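# Sort sealant cartridges into crates by fill level

## Task

Four sealant cartridges have been partly used, and the tubes are opaque. Every cartridge that is one third full or more goes into the blue crate; every cartridge below that goes into the dark grey crate. A cartridge in the wrong crate counts against the result. A cartridge does not count if it is still in motion at the end or if the red dowel is still inside it. Both crates must stand upright at the end. Finally, open the grippers and pull the arms away, because anything that stays in place only while the robot holds it does not count.

## Robot and tools

Robot: two Kinova Gen3 7-joint arms, left_arm and right_arm, each with a Robotiq 2F-85 parallel gripper and a wrist camera. Scene frame: origin on the table top midway between the arms, +x out over the table, +z up. left_arm sits on the +y side, with its base at (+0.033, +0.278, 0) m. right_arm is at (-0.033, -0.263, 0) m. The names do not refer to sides of a camera image. Gripper axes: the fingers extend along the gripper's +z and close along its y. The reported end_effector_position is the point midway between the pads when they are closed. The tips reach about 19 mm past it when closed and 6 mm when fully open. While closing, the pads shift about 13 mm outward along +z, so keep that much clearance above the table.

Row format, shared by all motion tools: a single flat list of 16 numbers covering both arms, each in [-1, 1]. The first 8 are for left_arm: dx, dy, dz, rx, ry, rz, gripper position, gripper speed. The next 8 are the same fields for right_arm. Optionally, 14 more numbers in [0, 1] follow: stiffness scales for the 7 joints of left_arm and then the 7 of right_arm. Each multiplies that joint's position gain and stays in effect until changed. A low scale can leave a small motion from starting.

Pose fields: dx..rz are an offset, not an absolute pose. They are expressed in that gripper's own axes and measured from the gripper's pose at the start of the action. For the first action in a call, that is the most recent pose a result reported. A value of 1.0 means 0.6 m of translation or 180 degrees of rotation. rx, ry, rz together form one rotation vector. Every row in an action is taken from the same start pose, not chained from the row before. Each control step, the command is clipped to within 70 mm and 16 degrees of the measured pose. Large offsets therefore need several actions. Position is favoured over orientation when both cannot be met.

Gripper fields: position +1 is fully open (85 mm) and 0 is about 41 mm. The pads touch at about -0.8. At -1 the fingers close until they meet resistance, pressing roughly 190-235 N per pad. Speed -1, 0 and +1 give about 20, 85 and 150 mm/s. To hold an object, send -1 and keep sending it. For a gentler grip, open first and then close to just under the object's width. To release, send a width larger than the object. To leave a gripper unchanged, repeat its previous position and speed; a 0 there is a real command. position_measured_pct is about 50 - 50*position and reads 0 when fully open. If it stops below about 90 short of the target, something is between the fingers. A reading near 90 or above means the pads have closed on nothing or on something very thin.

Tools:
- execute_actions(actions): a list of actions. Each action is a table of up to 15 rows. Each row runs for one 1/30 s step, and the final row repeats until 15 steps are done. An empty list only returns the current state and images.
- move(target, speed, blocking): target is one 16-number row as above, an offset from the last reported pose. Each gripper travels in a straight line, and all paths finish together in 0.5-10 s. speed is the top path speed in m/s, from 0.002 to 0.5 (default 0.25), and rotation is capped at twice that value in rad/s. The finger values are sent when the move starts. Moves do not avoid obstacles or the other arm. Faster moves and targets set deeper past a contact strike harder. With blocking=false, the call returns after 0.5 s; check progress with wait(0), and no further actions are accepted until the move ends or you call stop.
- wait(seconds): 0-10 s, with the arms holding their last command.
- stop(): brakes a running move, which needs some stopping distance.
- zoom_image(camera, region): camera is one of cam_head_left, cam_head_right, cam_left_wrist, cam_right_wrist (each 504x504). region is [x0, y0, x1, y1] in pixels, at most 504x504.
- read_manual(section): returns licence text only.
- finished_scene(scene): ends the current scene, which is irreversible. Call it only after the goal is met and stable.

Results: a state line gives each gripper's position in metres and its quat_wxyz in the scene frame. The printed position can be off, more so at long reach. Results also include Joint positions, joint torques (offset and noisy, useful for judging weight and contact), Hand target lines (where the controller is currently driving each gripper), and images. Action calls list positions at certain steps, and HELD marks steps where an arm's command was held back. A move adds a 'move:' line giving the ending (done, off_target, moving, held, fault), the limits that acted (paced means the pose was clipped; held means some steps were blocked, after which the arm may go faster than speed), and each gripper's distance from its target. 'pose unreachable' means the clearance check changed or blocked that arm's command.

To keep one arm still, send the offset back to its desired pose in the first call and zeros afterwards. Hazards: a joint torque reaching its load limit (46.9 N m for the first four joints, 29.5 for the wrist joints, held load included) freezes that arm for 10 s. A motor above 75 °C while holding a load lets the arm sag; a MOTOR HOT warning appears from 60 °C. Do not let the arms collide or push on each other. Avoid drops, slams, hard pushes, knocking anything off the table, and tipping the crates. Brief outside tugs on held items or loose objects can happen.

Each tool is called after "Call:" as name(argument=value, ...) on one line, values as JSON.

## Session

Call:
execute_actions(actions=[])

Scene clock: 0.00 s.
left_arm: end_effector_position=(+0.0483, +0.1581, +0.3579) position_measured_pct=0.0 end_effector_quat_wxyz=(-0.055, +0.055, +0.996, +0.051) | right_arm: end_effector_position=(+0.2160, -0.6622, +0.3129) position_measured_pct=0.0 end_effector_quat_wxyz=(+0.264, -0.548, +0.786, +0.112)
Joint positions: left_arm=[ 1.195 -0.375 -0.157  1.978  0.009  1.67   2.716] | right_arm=[ 1.609  0.702 -0.584  1.053 -0.158  1.736  3.782]
Joint velocities: left_arm=[-0.     0.002 -0.     0.     0.    -0.001  0.   ] | right_arm=[-0.     0.     0.     0.001 -0.001 -0.001 -0.003]
Joint torques (N m, as the joint torque sensors report them, + toward a larger angle): no reading
Motor temperatures (°C, as the motors report them): left_arm=[30 30 24 27 36 30 48] | right_arm=[29 32 28 32 35 32 36]
Hand target (left_arm): +0.048, +0.158, +0.358; -0.055, +0.055, +0.996, +0.051
Hand target (right_arm): +0.216, -0.662, +0.313; +0.264, -0.548, +0.786, +0.112
Joint stiffness scale: left_arm=[1. 1. 1. 1. 1. 1. 1.] | right_arm=[1. 1. 1. 1. 1. 1. 1.]

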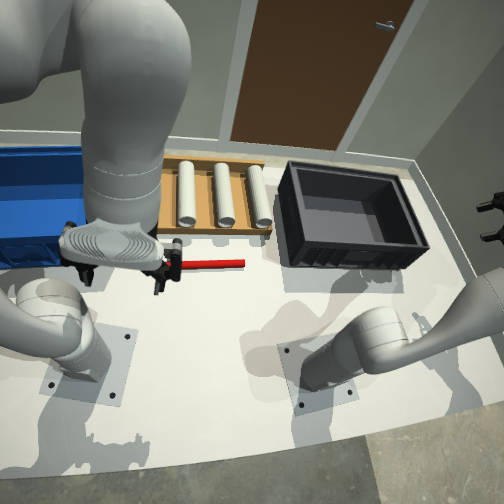

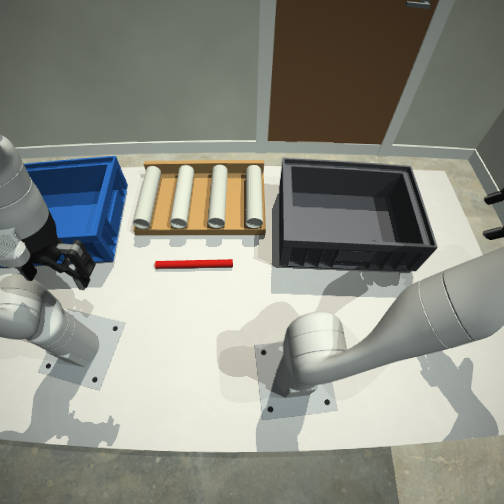

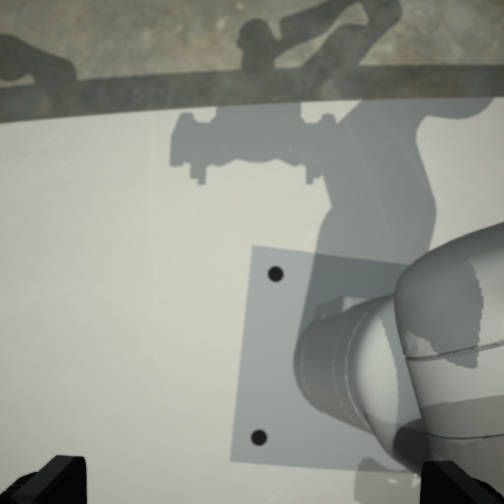

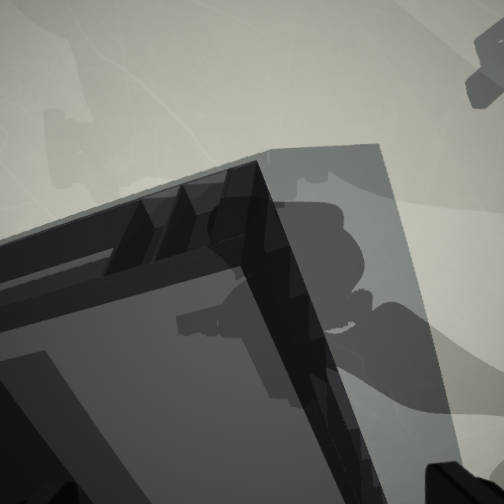

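Call:
zoom_image(camera="cam_head_right", region=[120, 150, 290, 280])

Call:
wait(seconds=0.5)

Region (120, 150, 290, 280) of cam_head_right's 504x504 image, scaled by 2.965, with more detail than that image has; it fills the top 385 rows of this view, and the rest is white.

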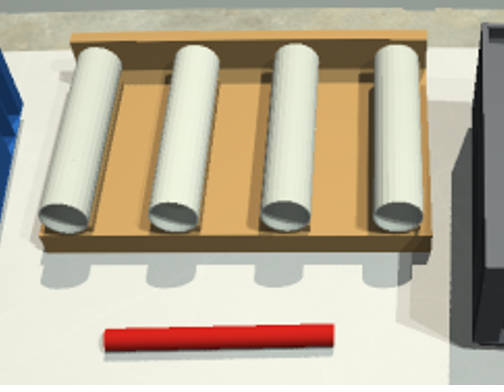

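Scene clock: 9.40 s.
left_arm: end_effector_position=(+0.0483, +0.1581, +0.3579) position_measured_pct=0.0 end_effector_quat_wxyz=(-0.055, +0.055, +0.996, +0.051) | right_arm: end_effector_position=(+0.2160, -0.6622, +0.3129) position_measured_pct=0.0 end_effector_quat_wxyz=(+0.264, -0.548, +0.786, +0.112)
Joint positions: left_arm=[ 1.195 -0.375 -0.157  1.978  0.009  1.67   2.716] | right_arm=[ 1.609  0.702 -0.584  1.053 -0.158  1.736  3.782]
Joint velocities: left_arm=[ 0.     0.001 -0.    -0.    -0.     0.001 -0.   ] | right_arm=[ 0.    -0.    -0.     0.001  0.     0.001 -0.001]
Joint torques (N m, as the joint torque sensors report them, + toward a larger angle): left_arm=[-0.53 -1.64 -0.29 -8.99  0.16  0.52  0.06] | right_arm=[  0.35 -18.94  -2.46  -7.79  -1.34   0.8    0.25]
Motor temperatures (°C, as the motors report them): left_arm=[30 30 24 27 36 30 48] | right_arm=[29 32 28 32 35 32 36]
Hand target (left_arm): +0.048, +0.158, +0.358; -0.055, +0.055, +0.996, +0.051
Hand target (right_arm): +0.216, -0.662, +0.313; +0.264, -0.548, +0.786, +0.112
Joint stiffness scale: left_arm=[1. 1. 1. 1. 1. 1. 1.] | right_arm=[1. 1. 1. 1. 1. 1. 1.]
wait: 0.50 s; at rest from the start

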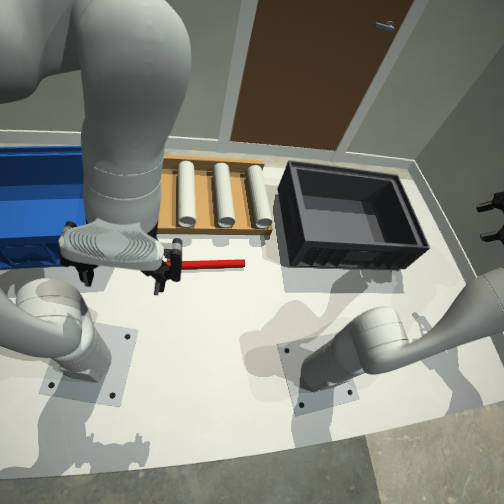

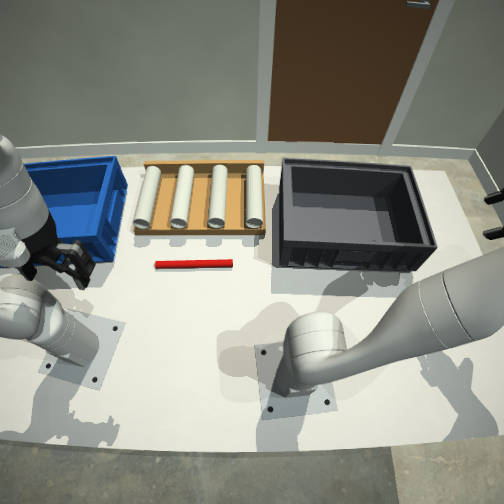

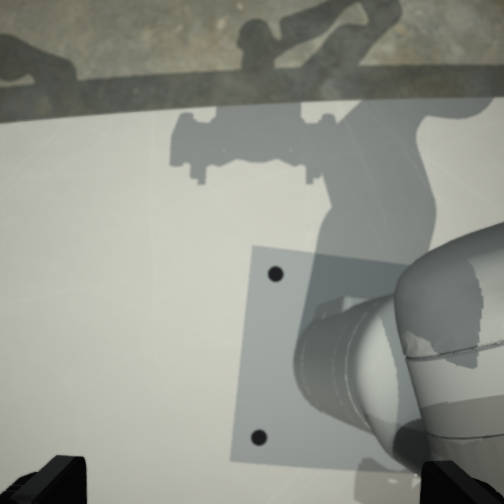

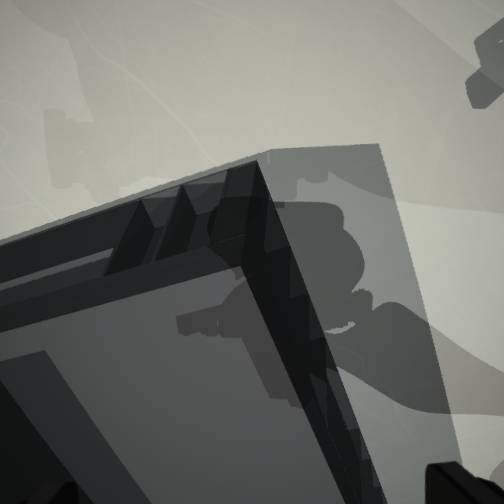

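Call:
move(target=[-0.352, -0.094, -0.003, 0.054, -0.002, -0.534, 1, 0, 0, 0, 0, 0, 0, 0, 1, 0], speed=0.4)

Scene clock: 70.10 s.
left_arm: end_effector_position=(+0.2485, +0.0820, +0.3308) position_measured_pct=0.0 end_effector_quat_wxyz=(-0.002, +0.702, -0.712, -0.001) | right_arm: end_effector_position=(+0.2160, -0.6622, +0.3129) position_measured_pct=0.0 end_effector_quat_wxyz=(+0.264, -0.548, +0.786, +0.112)
Joint positions: left_arm=[ 0.852 -0.033 -0.381  1.804 -0.017  1.37   3.807] | right_arm=[ 1.609  0.702 -0.584  1.053 -0.158  1.736  3.782]
Joint velocities: left_arm=[-0.008  0.01  -0.001 -0.002 -0.     0.     0.001] | right_arm=[ 0.    -0.     0.    -0.003  0.001 -0.     0.001]
Joint torques (N m, as the joint torque sensors report them, + toward a larger angle): left_arm=[-0.1  -8.23 -0.49 -9.02 -0.19 -0.09  0.04] | right_arm=[  0.07 -18.92  -3.08  -7.69  -1.47   0.99   0.19]
Motor temperatures (°C, as the motors report them): left_arm=[30 30 24 28 36 30 48] | right_arm=[29 34 28 32 35 32 36]
Hand target (left_arm): +0.250, +0.080, +0.331; +0.001, +0.707, -0.707, +0.001
Hand target (right_arm): +0.216, -0.662, +0.313; +0.264, -0.548, +0.786, +0.112
Off the commanded pose (left_arm): 0.003 m, 1 deg.
Off the commanded pose (right_arm): 0.000 m, 0 deg.
Joint stiffness scale: left_arm=[1. 1. 1. 1. 1. 1. 1.] | right_arm=[1. 1. 1. 1. 1. 1. 1.]
move: done

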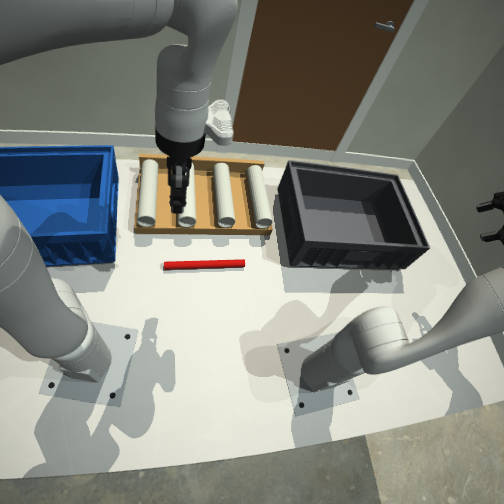

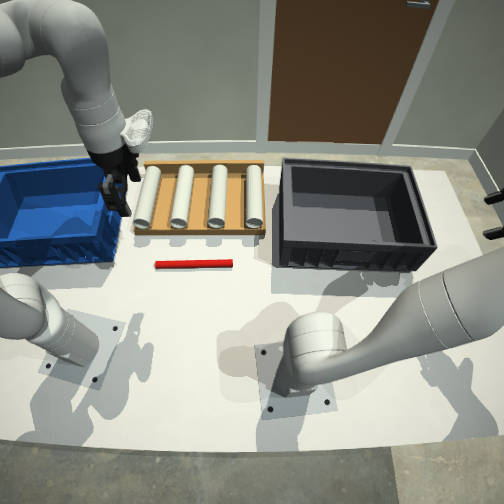

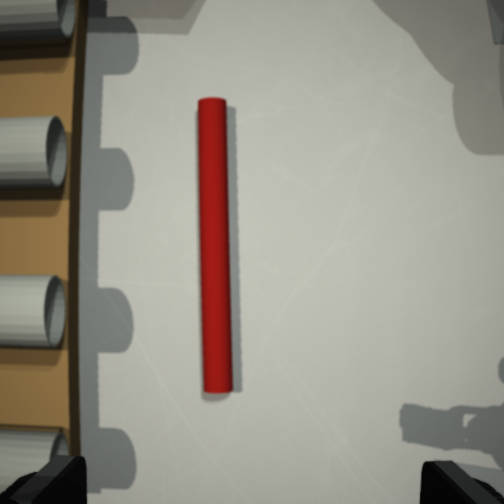

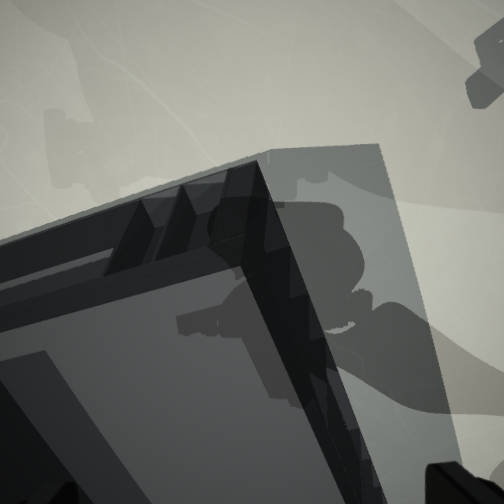

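Call:
move(target=[-0.038, -0.044, 0.35, 0, 0, 0, 1, 0, 0, 0, 0, 0, 0, 0, 1, 0], speed=0.4)

Scene clock: 85.47 s.
left_arm: end_effector_position=(+0.2777, +0.1068, +0.1235) position_measured_pct=0.0 end_effector_quat_wxyz=(-0.005, +0.703, -0.711, -0.000) | right_arm: end_effector_position=(+0.2160, -0.6622, +0.3129) position_measured_pct=0.0 end_effector_quat_wxyz=(+0.264, -0.548, +0.786, +0.112)
Joint positions: left_arm=[ 0.71   0.3   -0.458  2.234  0.202  0.645  3.441] | right_arm=[ 1.609  0.702 -0.584  1.053 -0.158  1.736  3.782]
Joint velocities: left_arm=[-0.004  0.005  0.    -0.    -0.     0.     0.   ] | right_arm=[-0.     0.001  0.     0.002 -0.001 -0.001  0.001]
Joint torques (N m, as the joint torque sensors report them, + toward a larger angle): left_arm=[  0.07 -11.24  -1.32  -5.46  -0.09   0.16   0.15] | right_arm=[ -0.14 -18.92  -2.97  -7.69  -1.33   1.09   0.03]
Motor temperatures (°C, as the motors report them): left_arm=[30 30 24 28 36 30 48] | right_arm=[29 34 28 32 35 32 36]
Hand target (left_arm): +0.276, +0.106, +0.122; -0.003, +0.703, -0.711, -0.001
Hand target (right_arm): +0.216, -0.662, +0.313; +0.264, -0.548, +0.786, +0.112
Off the commanded pose (left_arm): 0.004 m, 0 deg.
Off the commanded pose (right_arm): 0.000 m, 0 deg.
Joint stiffness scale: left_arm=[1. 1. 1. 1. 1. 1. 1.] | right_arm=[1. 1. 1. 1. 1. 1. 1.]
move: off_target (left_arm)

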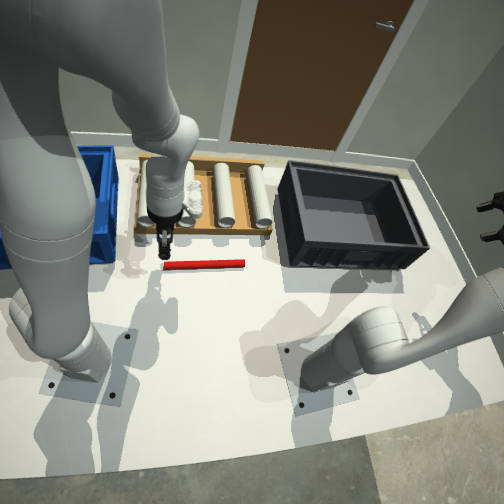

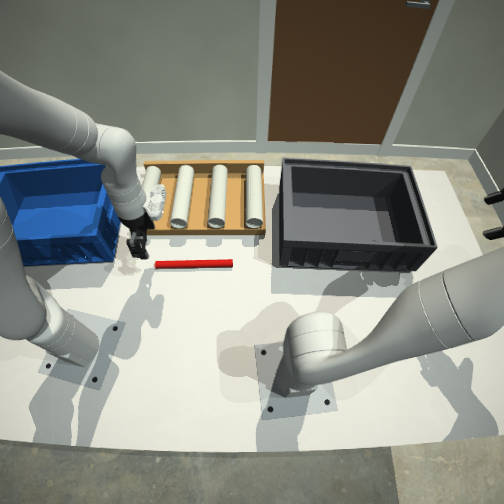

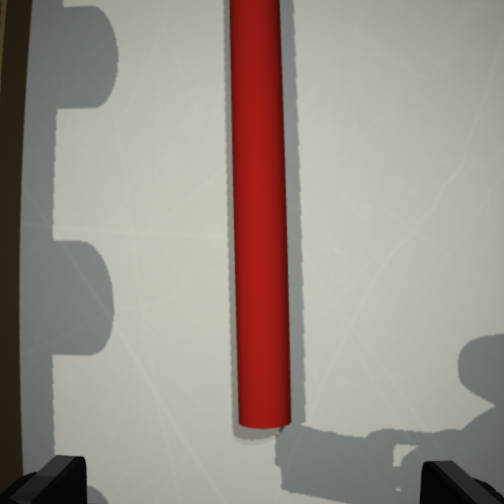

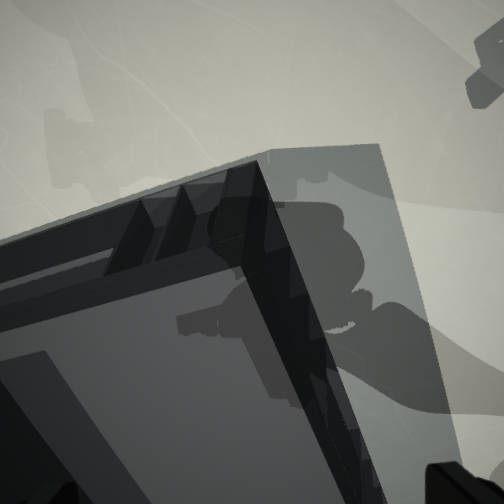

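Call:
move(target=[0.028, 0.008, 0.167, 0, 0, 0, 1, 0, 0, 0, 0, 0, 0, 0, 1, 0], speed=0.15)

Call:
execute_actions(actions=[[[0,0,0,0,0,0,-1,0.5,0,0,0,0,0,0,1,0]],[[0,0,0,0,0,0,-1,0.5,0,0,0,0,0,0,1,0]]])

Scene clock: 104.70 s.
left_arm: end_effector_position=(+0.2755, +0.0905, +0.0251) position_measured_pct=0.0 end_effector_quat_wxyz=(-0.007, +0.702, -0.712, +0.001) | right_arm: end_effector_position=(+0.2160, -0.6622, +0.3129) position_measured_pct=0.0 end_effector_quat_wxyz=(+0.264, -0.548, +0.786, +0.112)
Joint positions: left_arm=[ 0.577  0.572 -0.253  2.317  0.448  0.289  3.264] | right_arm=[ 1.609  0.702 -0.584  1.053 -0.158  1.736  3.782]
Joint velocities: left_arm=[-0.011  0.004  0.006  0.     0.    -0.002  0.   ] | right_arm=[-0.    -0.001 -0.    -0.001 -0.     0.     0.   ]
Joint torques (N m, as the joint torque sensors report them, + toward a larger angle): left_arm=[ -0.02 -13.84  -1.11  -2.52  -0.26  -0.25   0.1 ] | right_arm=[  0.2  -19.86  -3.36  -6.98  -1.33   1.09   0.39]
Motor temperatures (°C, as the motors report them): left_arm=[30 30 24 28 36 30 48] | right_arm=[29 34 28 32 35 32 36]
Hand target (left_arm): +0.274, +0.091, +0.023; -0.006, +0.703, -0.711, -0.001
Hand target (right_arm): +0.216, -0.662, +0.313; +0.264, -0.548, +0.786, +0.112
Off the commanded pose (left_arm): 0.003 m, 0 deg.
Off the commanded pose (right_arm): 0.000 m, 0 deg.
Joint stiffness scale: left_arm=[1. 1. 1. 1. 1. 1. 1.] | right_arm=[1. 1. 1. 1. 1. 1. 1.]
move: done

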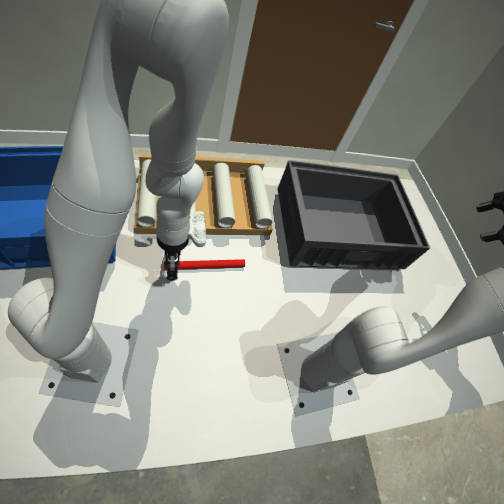

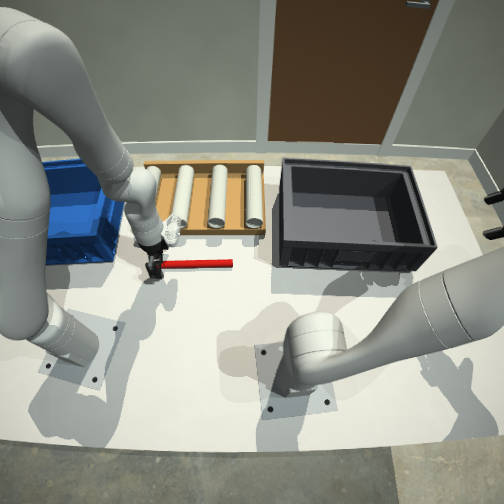

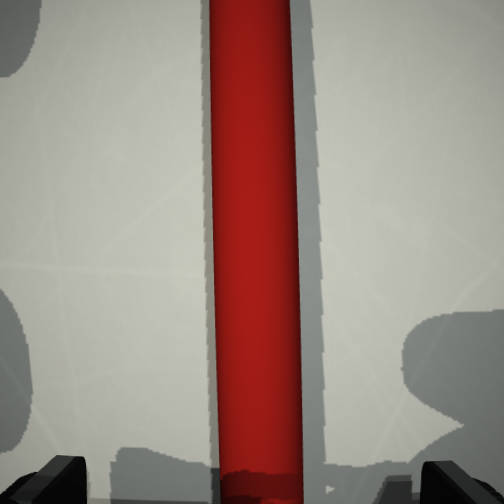

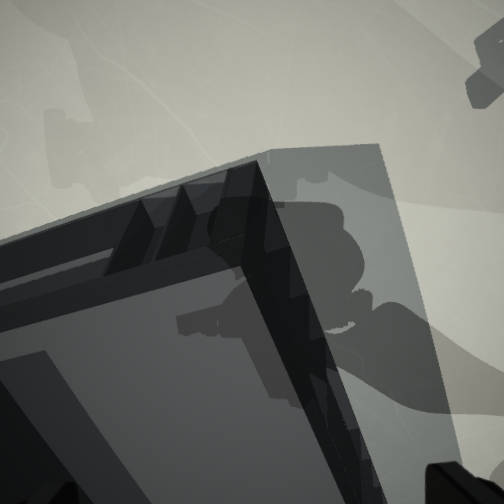

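Scene clock: 105.70 s.
left_arm: end_effector_position=(+0.2757, +0.0904, +0.0254) position_measured_pct=72.6 end_effector_quat_wxyz=(-0.007, +0.702, -0.712, +0.001) | right_arm: end_effector_position=(+0.2160, -0.6622, +0.3129) position_measured_pct=0.0 end_effector_quat_wxyz=(+0.264, -0.548, +0.786, +0.112)
Joint positions: left_arm=[ 0.577  0.571 -0.253  2.317  0.448  0.289  3.264] | right_arm=[ 1.609  0.702 -0.584  1.053 -0.158  1.736  3.782]
Joint velocities: left_arm=[-0.001 -0.002 -0.    -0.     0.    -0.001  0.   ] | right_arm=[-0.    -0.    -0.     0.001  0.    -0.001 -0.002]
Joint torques (N m, as the joint torque sensors report them, + toward a larger angle): left_arm=[ 0.85 -9.79  0.54 -4.52  0.66 -1.16  0.13] | right_arm=[  1.2  -19.3   -3.48  -7.78  -1.16   0.81  -0.2 ]
Motor temperatures (°C, as the motors report them): left_arm=[30 30 24 28 36 30 48] | right_arm=[29 34 28 32 35 32 36]
Hand target (left_arm): +0.276, +0.091, +0.025; -0.007, +0.702, -0.712, +0.001
Hand target (right_arm): +0.216, -0.662, +0.313; +0.264, -0.548, +0.786, +0.112
Off the commanded pose (left_arm): 0.000 m, 0 deg.
Off the commanded pose (right_arm): 0.000 m, 0 deg.
Joint stiffness scale: left_arm=[1. 1. 1. 1. 1. 1. 1.] | right_arm=[1. 1. 1. 1. 1. 1. 1.]
Step readings (end_effector_position; steps 1 to 15: 1st action; 16 to 30: 2nd action):
0: left_arm (+0.2755, +0.0905, +0.0251) | right_arm (+0.2160, -0.6622, +0.3129)
1: left_arm (+0.2755, +0.0906, +0.0251) | right_arm (+0.2160, -0.6622, +0.3129)
2: left_arm (+0.2755, +0.0906, +0.0251) | right_arm (+0.2160, -0.6622, +0.3129)
4: left_arm (+0.2755, +0.0906, +0.0251) | right_arm (+0.2160, -0.6622, +0.3129)
8: left_arm (+0.2755, +0.0906, +0.0251) | right_arm (+0.2160, -0.6622, +0.3129)
15: left_arm (+0.2755, +0.0906, +0.0251) | right_arm (+0.2160, -0.6622, +0.3129)
16: left_arm (+0.2755, +0.0906, +0.0251) | right_arm (+0.2160, -0.6622, +0.3129)
17: left_arm (+0.2755, +0.0906, +0.0251) | right_arm (+0.2160, -0.6622, +0.3129)
19: left_arm (+0.2756, +0.0905, +0.0251) | right_arm (+0.2160, -0.6622, +0.3129)
23: left_arm (+0.2757, +0.0904, +0.0254) | right_arm (+0.2160, -0.6622, +0.3129)
30: end_effector_position above

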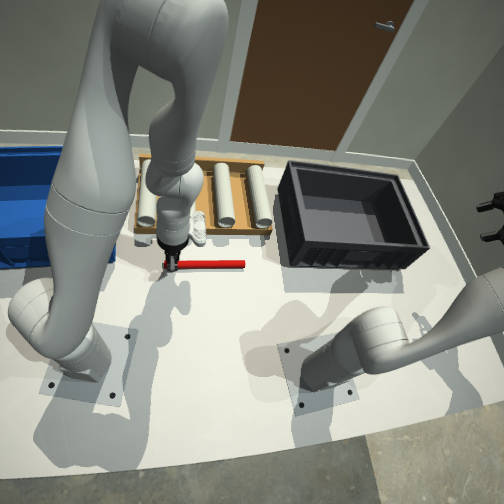

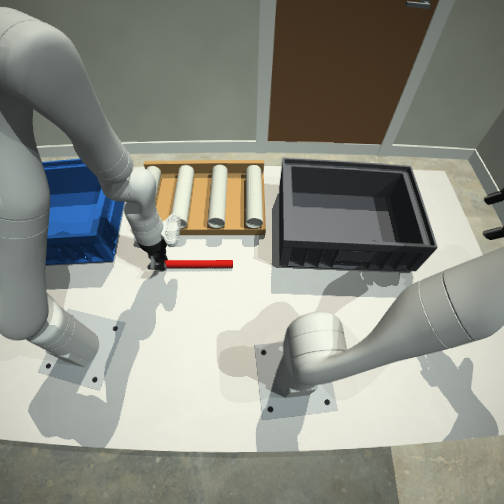

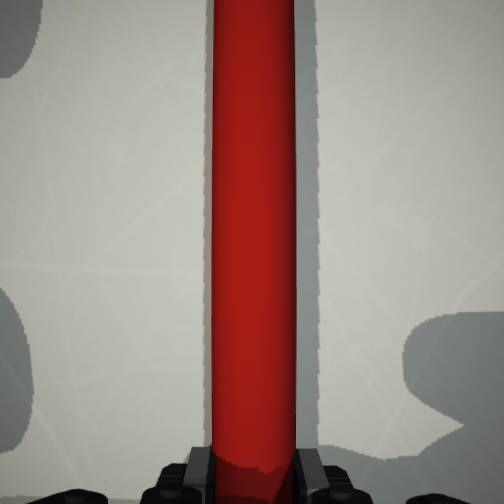

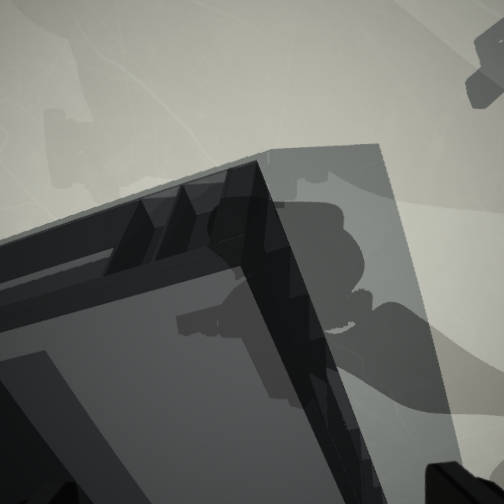

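Call:
move(target=[0, 0, -0.175, 0, 0, 0, -1, 0.5, 0, 0, 0, 0, 0, 0, 1, 0], speed=0.3)

Call:
move(target=[0.247, 0.2095, 0.1, 0, 0, -0.5, -1, 0.5, 0, 0, 0, 0, 0, 0, 1, 0], speed=0.4)

Scene clock: 151.57 s.
left_arm: end_effector_position=(+0.2726, +0.0886, +0.1281) position_measured_pct=72.6 end_effector_quat_wxyz=(-0.004, +0.703, -0.712, +0.001) | right_arm: end_effector_position=(+0.2160, -0.6622, +0.3129) position_measured_pct=0.0 end_effector_quat_wxyz=(+0.264, -0.548, +0.786, +0.112)
Joint positions: left_arm=[ 0.748  0.297 -0.436  2.209  0.191  0.667  3.512] | right_arm=[ 1.609  0.702 -0.584  1.053 -0.158  1.736  3.782]
Joint velocities: left_arm=[ 0.007 -0.002  0.    -0.    -0.     0.     0.   ] | right_arm=[ 0.001  0.001  0.     0.    -0.    -0.    -0.001]
Joint torques (N m, as the joint torque sensors report them, + toward a larger angle): left_arm=[  0.04 -11.67  -1.16  -5.87  -0.32  -0.12   0.27] | right_arm=[  0.49 -19.44  -2.96  -7.8   -1.34   0.92   0.26]
Motor temperatures (°C, as the motors report them): left_arm=[30 30 24 28 36 30 48] | right_arm=[29 35 28 32 35 32 36]
Hand target (left_arm): +0.274, +0.089, +0.130; -0.006, +0.702, -0.712, +0.002
Hand target (right_arm): +0.216, -0.662, +0.313; +0.264, -0.548, +0.786, +0.112
Off the commanded pose (left_arm): 0.003 m, 0 deg.
Off the commanded pose (right_arm): 0.000 m, 0 deg.
Joint stiffness scale: left_arm=[1. 1. 1. 1. 1. 1. 1.] | right_arm=[1. 1. 1. 1. 1. 1. 1.]
move: done

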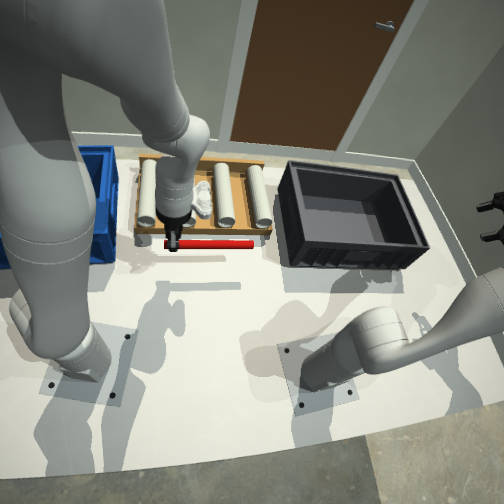

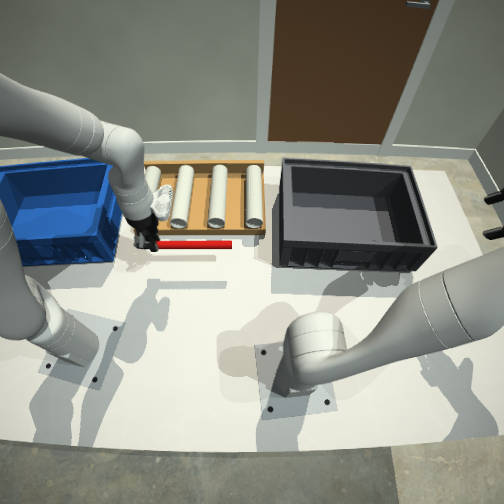

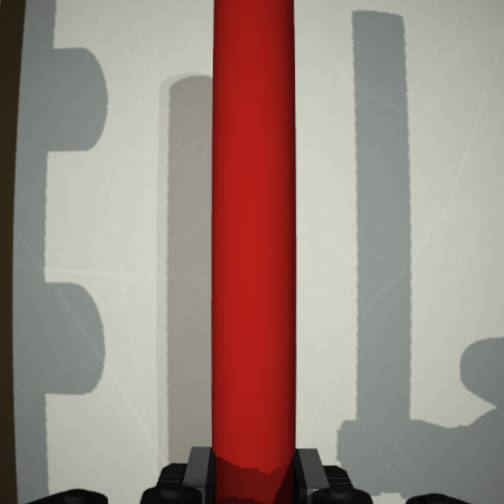

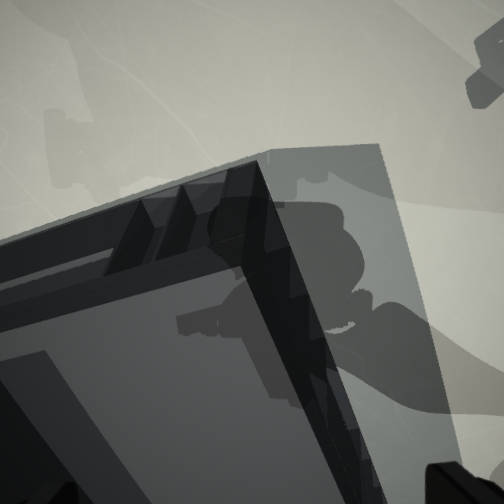

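Scene clock: 154.07 s.
left_arm: end_effector_position=(+0.1456, -0.0571, +0.0673) position_measured_pct=72.6 end_effector_quat_wxyz=(+0.000, +1.000, -0.007, +0.003) | right_arm: end_effector_position=(+0.2160, -0.6622, +0.3129) position_measured_pct=0.0 end_effector_quat_wxyz=(+0.264, -0.548, +0.786, +0.112)
Joint positions: left_arm=[ 1.355  0.543 -0.509  2.131  0.473  0.573  5.407] | right_arm=[ 1.609  0.702 -0.584  1.053 -0.158  1.736  3.782]
Joint velocities: left_arm=[ 0.009  0.006  0.001 -0.001 -0.     0.001  0.001] | right_arm=[-0.     0.    -0.     0.001 -0.    -0.001 -0.001]
Joint torques (N m, as the joint torque sensors report them, + toward a larger angle): left_arm=[ -0.47 -15.08  -2.49  -4.33  -0.12  -0.1    0.08] | right_arm=[  0.25 -19.06  -3.13  -7.76  -1.09   0.9    0.4 ]
Motor temperatures (°C, as the motors report them): left_arm=[30 30 24 28 36 30 48] | right_arm=[29 35 28 32 35 32 36]
Hand target (left_arm): +0.146, -0.057, +0.067; -0.002, +1.000, -0.006, +0.003
Hand target (right_arm): +0.216, -0.662, +0.313; +0.264, -0.548, +0.786, +0.112
Off the commanded pose (left_arm): 0.001 m, 0 deg.
Off the commanded pose (right_arm): 0.000 m, 0 deg.
Joint stiffness scale: left_arm=[1. 1. 1. 1. 1. 1. 1.] | right_arm=[1. 1. 1. 1. 1. 1. 1.]
move: done

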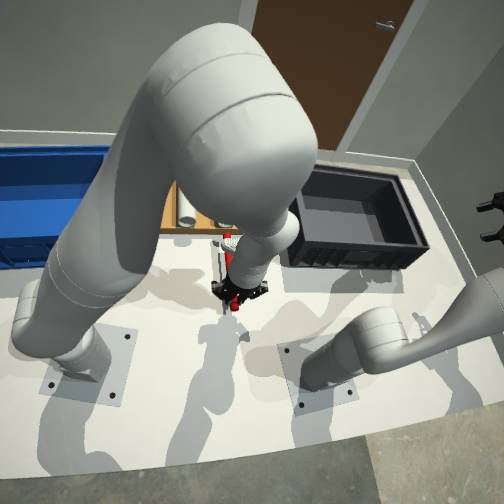

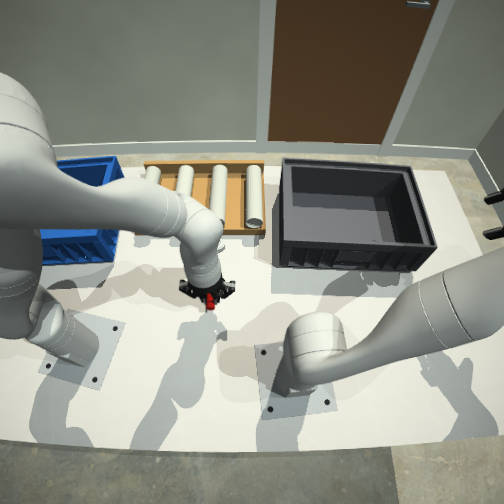

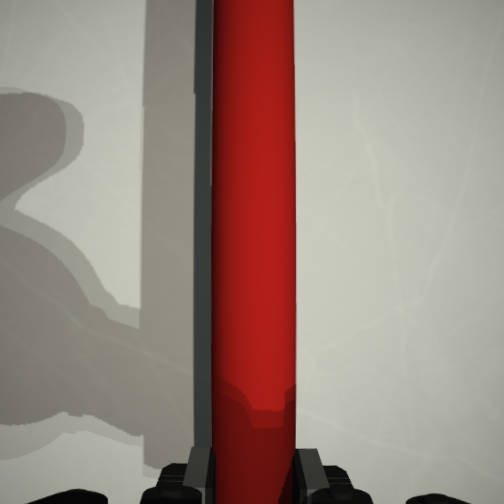

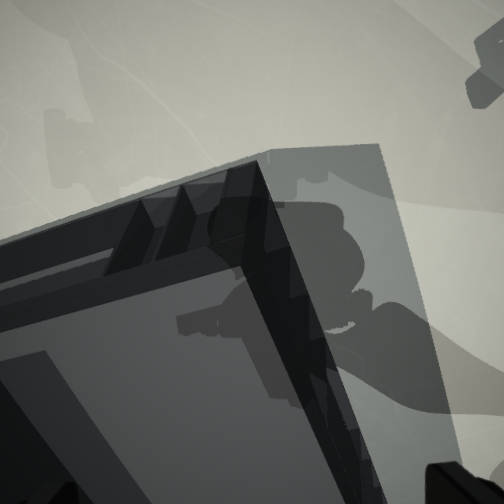

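Call:
execute_actions(actions=[[[0.05,0,0,0,0,0,-1,0.5,0,0,0,0,0,0,1,0]],[[0.04,0,0,0,0,0,-1,0.5,0,0,0,0,0,0,1,0]],[[0.04,0,0,0,0,0,-1,0.5,0,0,0,0,0,0,1,0]],[[0.04,0,0,0,0,0,-1,0.5,0,0,0,0,0,0,1,0]]])

Scene clock: 174.60 s.
left_arm: end_effector_position=(+0.2433, -0.0614, +0.0715) position_measured_pct=72.6 end_effector_quat_wxyz=(+0.009, +1.000, +0.002, +0.007) | right_arm: end_effector_position=(+0.2160, -0.6622, +0.3129) position_measured_pct=0.0 end_effector_quat_wxyz=(+0.264, -0.548, +0.786, +0.112)
Joint positions: left_arm=[ 1.114  0.591 -0.508  2.002  0.473  0.641  5.218] | right_arm=[ 1.609  0.702 -0.584  1.053 -0.158  1.736  3.782]
Joint velocities: left_arm=[-0.012  0.002  0.002 -0.001 -0.    -0.     0.   ] | right_arm=[ 0.001  0.001  0.    -0.001 -0.    -0.    -0.001]
Joint torques (N m, as the joint torque sensors report them, + toward a larger angle): left_arm=[ -0.41 -16.39  -2.71  -5.23  -0.09  -0.24   0.2 ] | right_arm=[  0.56 -19.36  -2.45  -7.4   -1.41   1.14  -0.07]
Motor temperatures (°C, as the motors report them): left_arm=[30 30 24 28 36 30 48] | right_arm=[29 35 28 32 35 32 36]
Hand target (left_arm): +0.244, -0.061, +0.071; +0.007, +1.000, -0.001, +0.006
Hand target (right_arm): +0.216, -0.662, +0.313; +0.264, -0.548, +0.786, +0.112
Off the commanded pose (left_arm): 0.001 m, 0 deg.
Off the commanded pose (right_arm): 0.000 m, 0 deg.
Joint stiffness scale: left_arm=[1. 1. 1. 1. 1. 1. 1.] | right_arm=[1. 1. 1. 1. 1. 1. 1.]
Step readings (end_effector_position; steps 1 to 15: 1st action; 16 to 30: 2nd action; 31 to 45: 3rd action; 46 to 60: 4th action):
0: left_arm (+0.1453, -0.0572, +0.0671) | right_arm (+0.2160, -0.6622, +0.3129)
1: left_arm (+0.1459, -0.0572, +0.0671) | right_arm (+0.2160, -0.6622, +0.3129)
2: left_arm (+0.1496, -0.0575, +0.0674) | right_arm (+0.2160, -0.6622, +0.3129)
4: left_arm (+0.1600, -0.0592, +0.0682) | right_arm (+0.2160, -0.6622, +0.3129)
8: left_arm (+0.1698, -0.0596, +0.0685) | right_arm (+0.2160, -0.6622, +0.3129)
15: left_arm (+0.1740, -0.0585, +0.0682) | right_arm (+0.2160, -0.6622, +0.3129)
16: left_arm (+0.1751, -0.0584, +0.0683) | right_arm (+0.2160, -0.6622, +0.3129)
17: left_arm (+0.1789, -0.0588, +0.0686) | right_arm (+0.2160, -0.6622, +0.3129)
19: left_arm (+0.1870, -0.0604, +0.0694) | right_arm (+0.2160, -0.6622, +0.3129)
23: left_arm (+0.1941, -0.0605, +0.0695) | right_arm (+0.2160, -0.6622, +0.3129)
30: left_arm (+0.1970, -0.0595, +0.0692) | right_arm (+0.2160, -0.6622, +0.3129)
31: left_arm (+0.1980, -0.0595, +0.0693) | right_arm (+0.2160, -0.6622, +0.3129)
32: left_arm (+0.2018, -0.0599, +0.0697) | right_arm (+0.2160, -0.6622, +0.3129)
34: left_arm (+0.2102, -0.0616, +0.0705) | right_arm (+0.2160, -0.6622, +0.3129)
38: left_arm (+0.2173, -0.0615, +0.0706) | right_arm (+0.2160, -0.6622, +0.3129)
45: left_arm (+0.2201, -0.0605, +0.0703) | right_arm (+0.2160, -0.6622, +0.3129)
46: left_arm (+0.2211, -0.0605, +0.0704) | right_arm (+0.2160, -0.6622, +0.3129)
47: left_arm (+0.2250, -0.0609, +0.0708) | right_arm (+0.2160, -0.6622, +0.3129)
49: left_arm (+0.2335, -0.0626, +0.0718) | right_arm (+0.2160, -0.6622, +0.3129)
53: left_arm (+0.2406, -0.0625, +0.0719) | right_arm (+0.2160, -0.6622, +0.3129)
60: end_effector_position above

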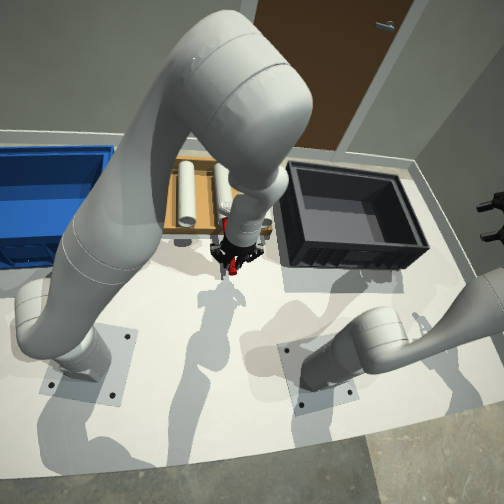

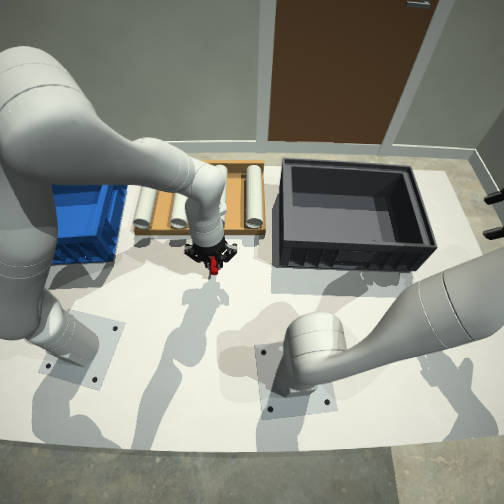

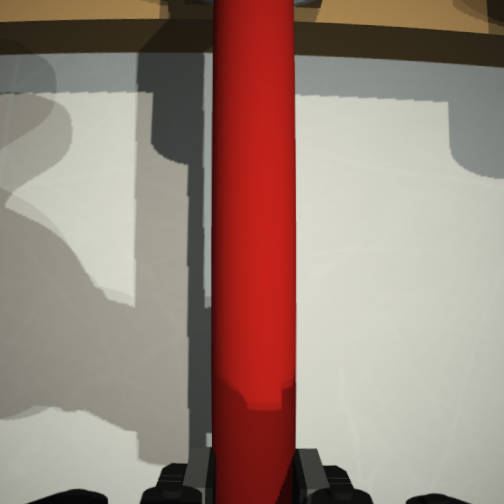

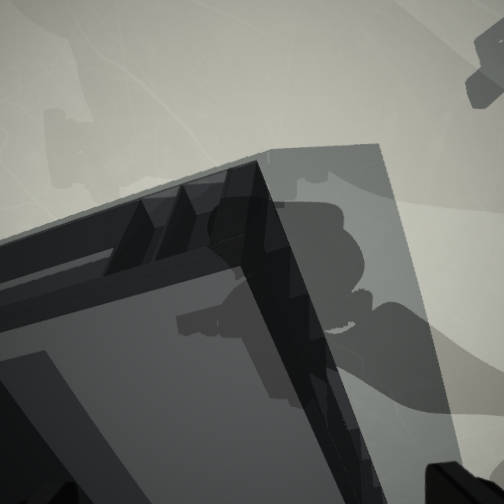

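Call:
execute_actions(actions=[[[0.035,-0.005,0.006,0,0,0,-1,0.5,0,0,0,0,0,0,1,0]],[[0.035,-0.002,0.002,0,0,0,-1,0.5,0,0,0,0,0,0,1,0]],[[0.035,-0.002,0.002,0,0,0,-1,0.5,0,0,0,0,0,0,1,0]],[[0.035,-0.002,0.002,0,0,0,-1,0.5,0,0,0,0,0,0,1,0]],[[0.035,-0.002,0.002,0,0,0,-1,0.5,0,0,0,0,0,0,1,0]]])

Scene clock: 182.67 s.
left_arm: end_effector_position=(+0.3480, -0.0526, +0.0712) position_measured_pct=72.6 end_effector_quat_wxyz=(+0.014, +1.000, +0.012, +0.017) | right_arm: end_effector_position=(+0.2160, -0.6622, +0.3129) position_measured_pct=0.0 end_effector_quat_wxyz=(+0.264, -0.548, +0.786, +0.112)
Joint positions: left_arm=[ 0.891  0.67  -0.502  1.831  0.473  0.715  5.07 ] | right_arm=[ 1.609  0.702 -0.584  1.053 -0.158  1.736  3.782]
Joint velocities: left_arm=[-0.004  0.004  0.    -0.    -0.     0.002  0.   ] | right_arm=[-0.    -0.    -0.    -0.     0.     0.001 -0.001]
Joint torques (N m, as the joint torque sensors report them, + toward a larger angle): left_arm=[ -1.8  -18.18  -5.1   -6.72  -0.37  -1.37   0.44] | right_arm=[  0.65 -18.79  -3.31  -8.15  -1.43   0.93   0.5 ]
Motor temperatures (°C, as the motors report them): left_arm=[30 30 24 28 36 30 48] | right_arm=[29 35 28 32 35 32 36]
Hand target (left_arm): +0.350, -0.052, +0.070; +0.014, +1.000, +0.011, +0.017
Hand target (right_arm): +0.216, -0.662, +0.313; +0.264, -0.548, +0.786, +0.112
Off the commanded pose (left_arm): 0.002 m, 0 deg.
Off the commanded pose (right_arm): 0.000 m, 0 deg.
Joint stiffness scale: left_arm=[1. 1. 1. 1. 1. 1. 1.] | right_arm=[1. 1. 1. 1. 1. 1. 1.]
Step readings (end_effector_position; steps 1 to 15: 1st action; 16 to 30: 2nd action; 31 to 45: 3rd action; 46 to 60: 4th action; 61 to 75: 5th action):
0: left_arm (+0.2438, -0.0611, +0.0714) | right_arm (+0.2160, -0.6622, +0.3129)
1: left_arm (+0.2447, -0.0610, +0.0714) | right_arm (+0.2160, -0.6622, +0.3129)
2: left_arm (+0.2484, -0.0608, +0.0711) | right_arm (+0.2160, -0.6622, +0.3129)
4: left_arm (+0.2567, -0.0603, +0.0708) | right_arm (+0.2160, -0.6622, +0.3129)
8: left_arm (+0.2636, -0.0585, +0.0700) | right_arm (+0.2160, -0.6622, +0.3129)
15: left_arm (+0.2657, -0.0573, +0.0694) | right_arm (+0.2160, -0.6622, +0.3129)
16: left_arm (+0.2666, -0.0573, +0.0694) | right_arm (+0.2160, -0.6622, +0.3129)
17: left_arm (+0.2704, -0.0576, +0.0697) | right_arm (+0.2160, -0.6622, +0.3129)
19: left_arm (+0.2782, -0.0583, +0.0703) | right_arm (+0.2160, -0.6622, +0.3129)
23: left_arm (+0.2845, -0.0575, +0.0701) | right_arm (+0.2160, -0.6622, +0.3129)
30: left_arm (+0.2868, -0.0562, +0.0697) | right_arm (+0.2160, -0.6622, +0.3129)
31: left_arm (+0.2879, -0.0561, +0.0698) | right_arm (+0.2160, -0.6622, +0.3129)
32: left_arm (+0.2916, -0.0565, +0.0701) | right_arm (+0.2160, -0.6622, +0.3129)
34: left_arm (+0.2996, -0.0572, +0.0708) | right_arm (+0.2160, -0.6622, +0.3129)
38: left_arm (+0.3058, -0.0563, +0.0706) | right_arm (+0.2160, -0.6622, +0.3129)
45: left_arm (+0.3080, -0.0550, +0.0702) | right_arm (+0.2160, -0.6622, +0.3129)
46: left_arm (+0.3091, -0.0549, +0.0702) | right_arm (+0.2160, -0.6622, +0.3129)
47: left_arm (+0.3129, -0.0553, +0.0706) | right_arm (+0.2160, -0.6622, +0.3129)
49: left_arm (+0.3209, -0.0560, +0.0714) | right_arm (+0.2160, -0.6622, +0.3129)
53: left_arm (+0.3271, -0.0551, +0.0713) | right_arm (+0.2160, -0.6622, +0.3129)
60: left_arm (+0.3292, -0.0539, +0.0708) | right_arm (+0.2160, -0.6622, +0.3129)
61: left_arm (+0.3303, -0.0539, +0.0709) | right_arm (+0.2160, -0.6622, +0.3129)
62: left_arm (+0.3341, -0.0544, +0.0713) | right_arm (+0.2160, -0.6622, +0.3129)
64: left_arm (+0.3421, -0.0550, +0.0723) | right_arm (+0.2160, -0.6622, +0.3129)
68: left_arm (+0.3479, -0.0540, +0.0721) | right_arm (+0.2160, -0.6622, +0.3129)
75: end_effector_position above

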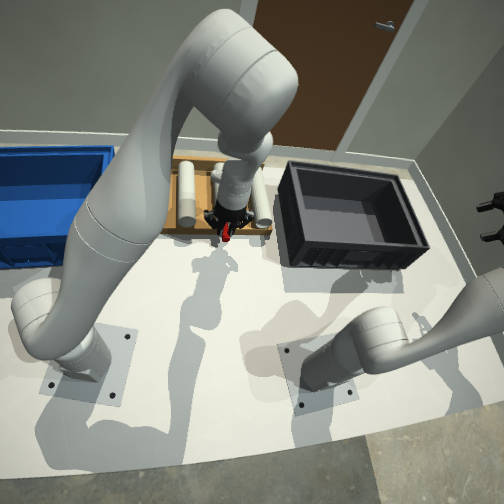

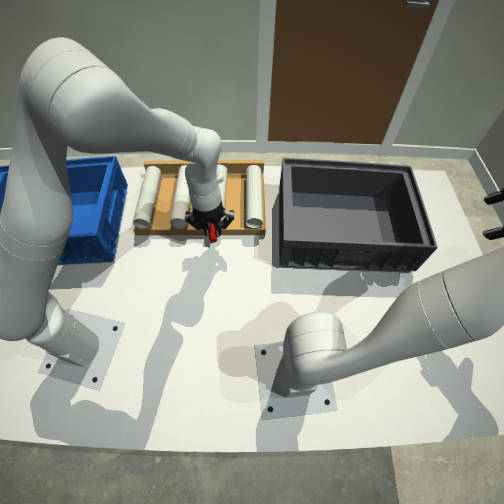

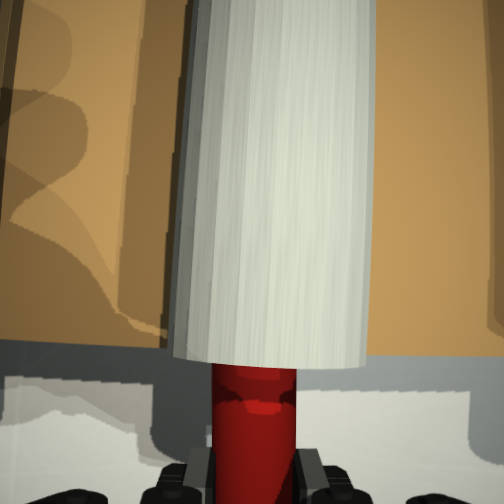

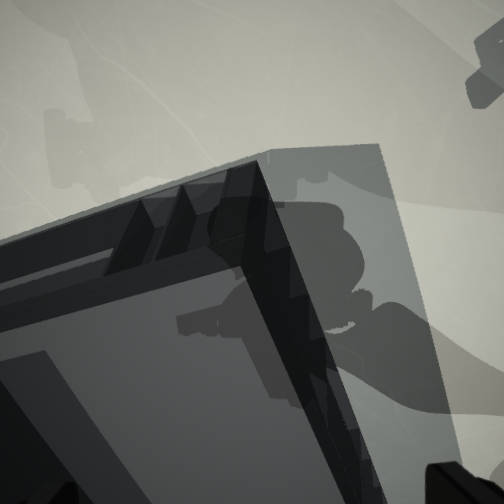

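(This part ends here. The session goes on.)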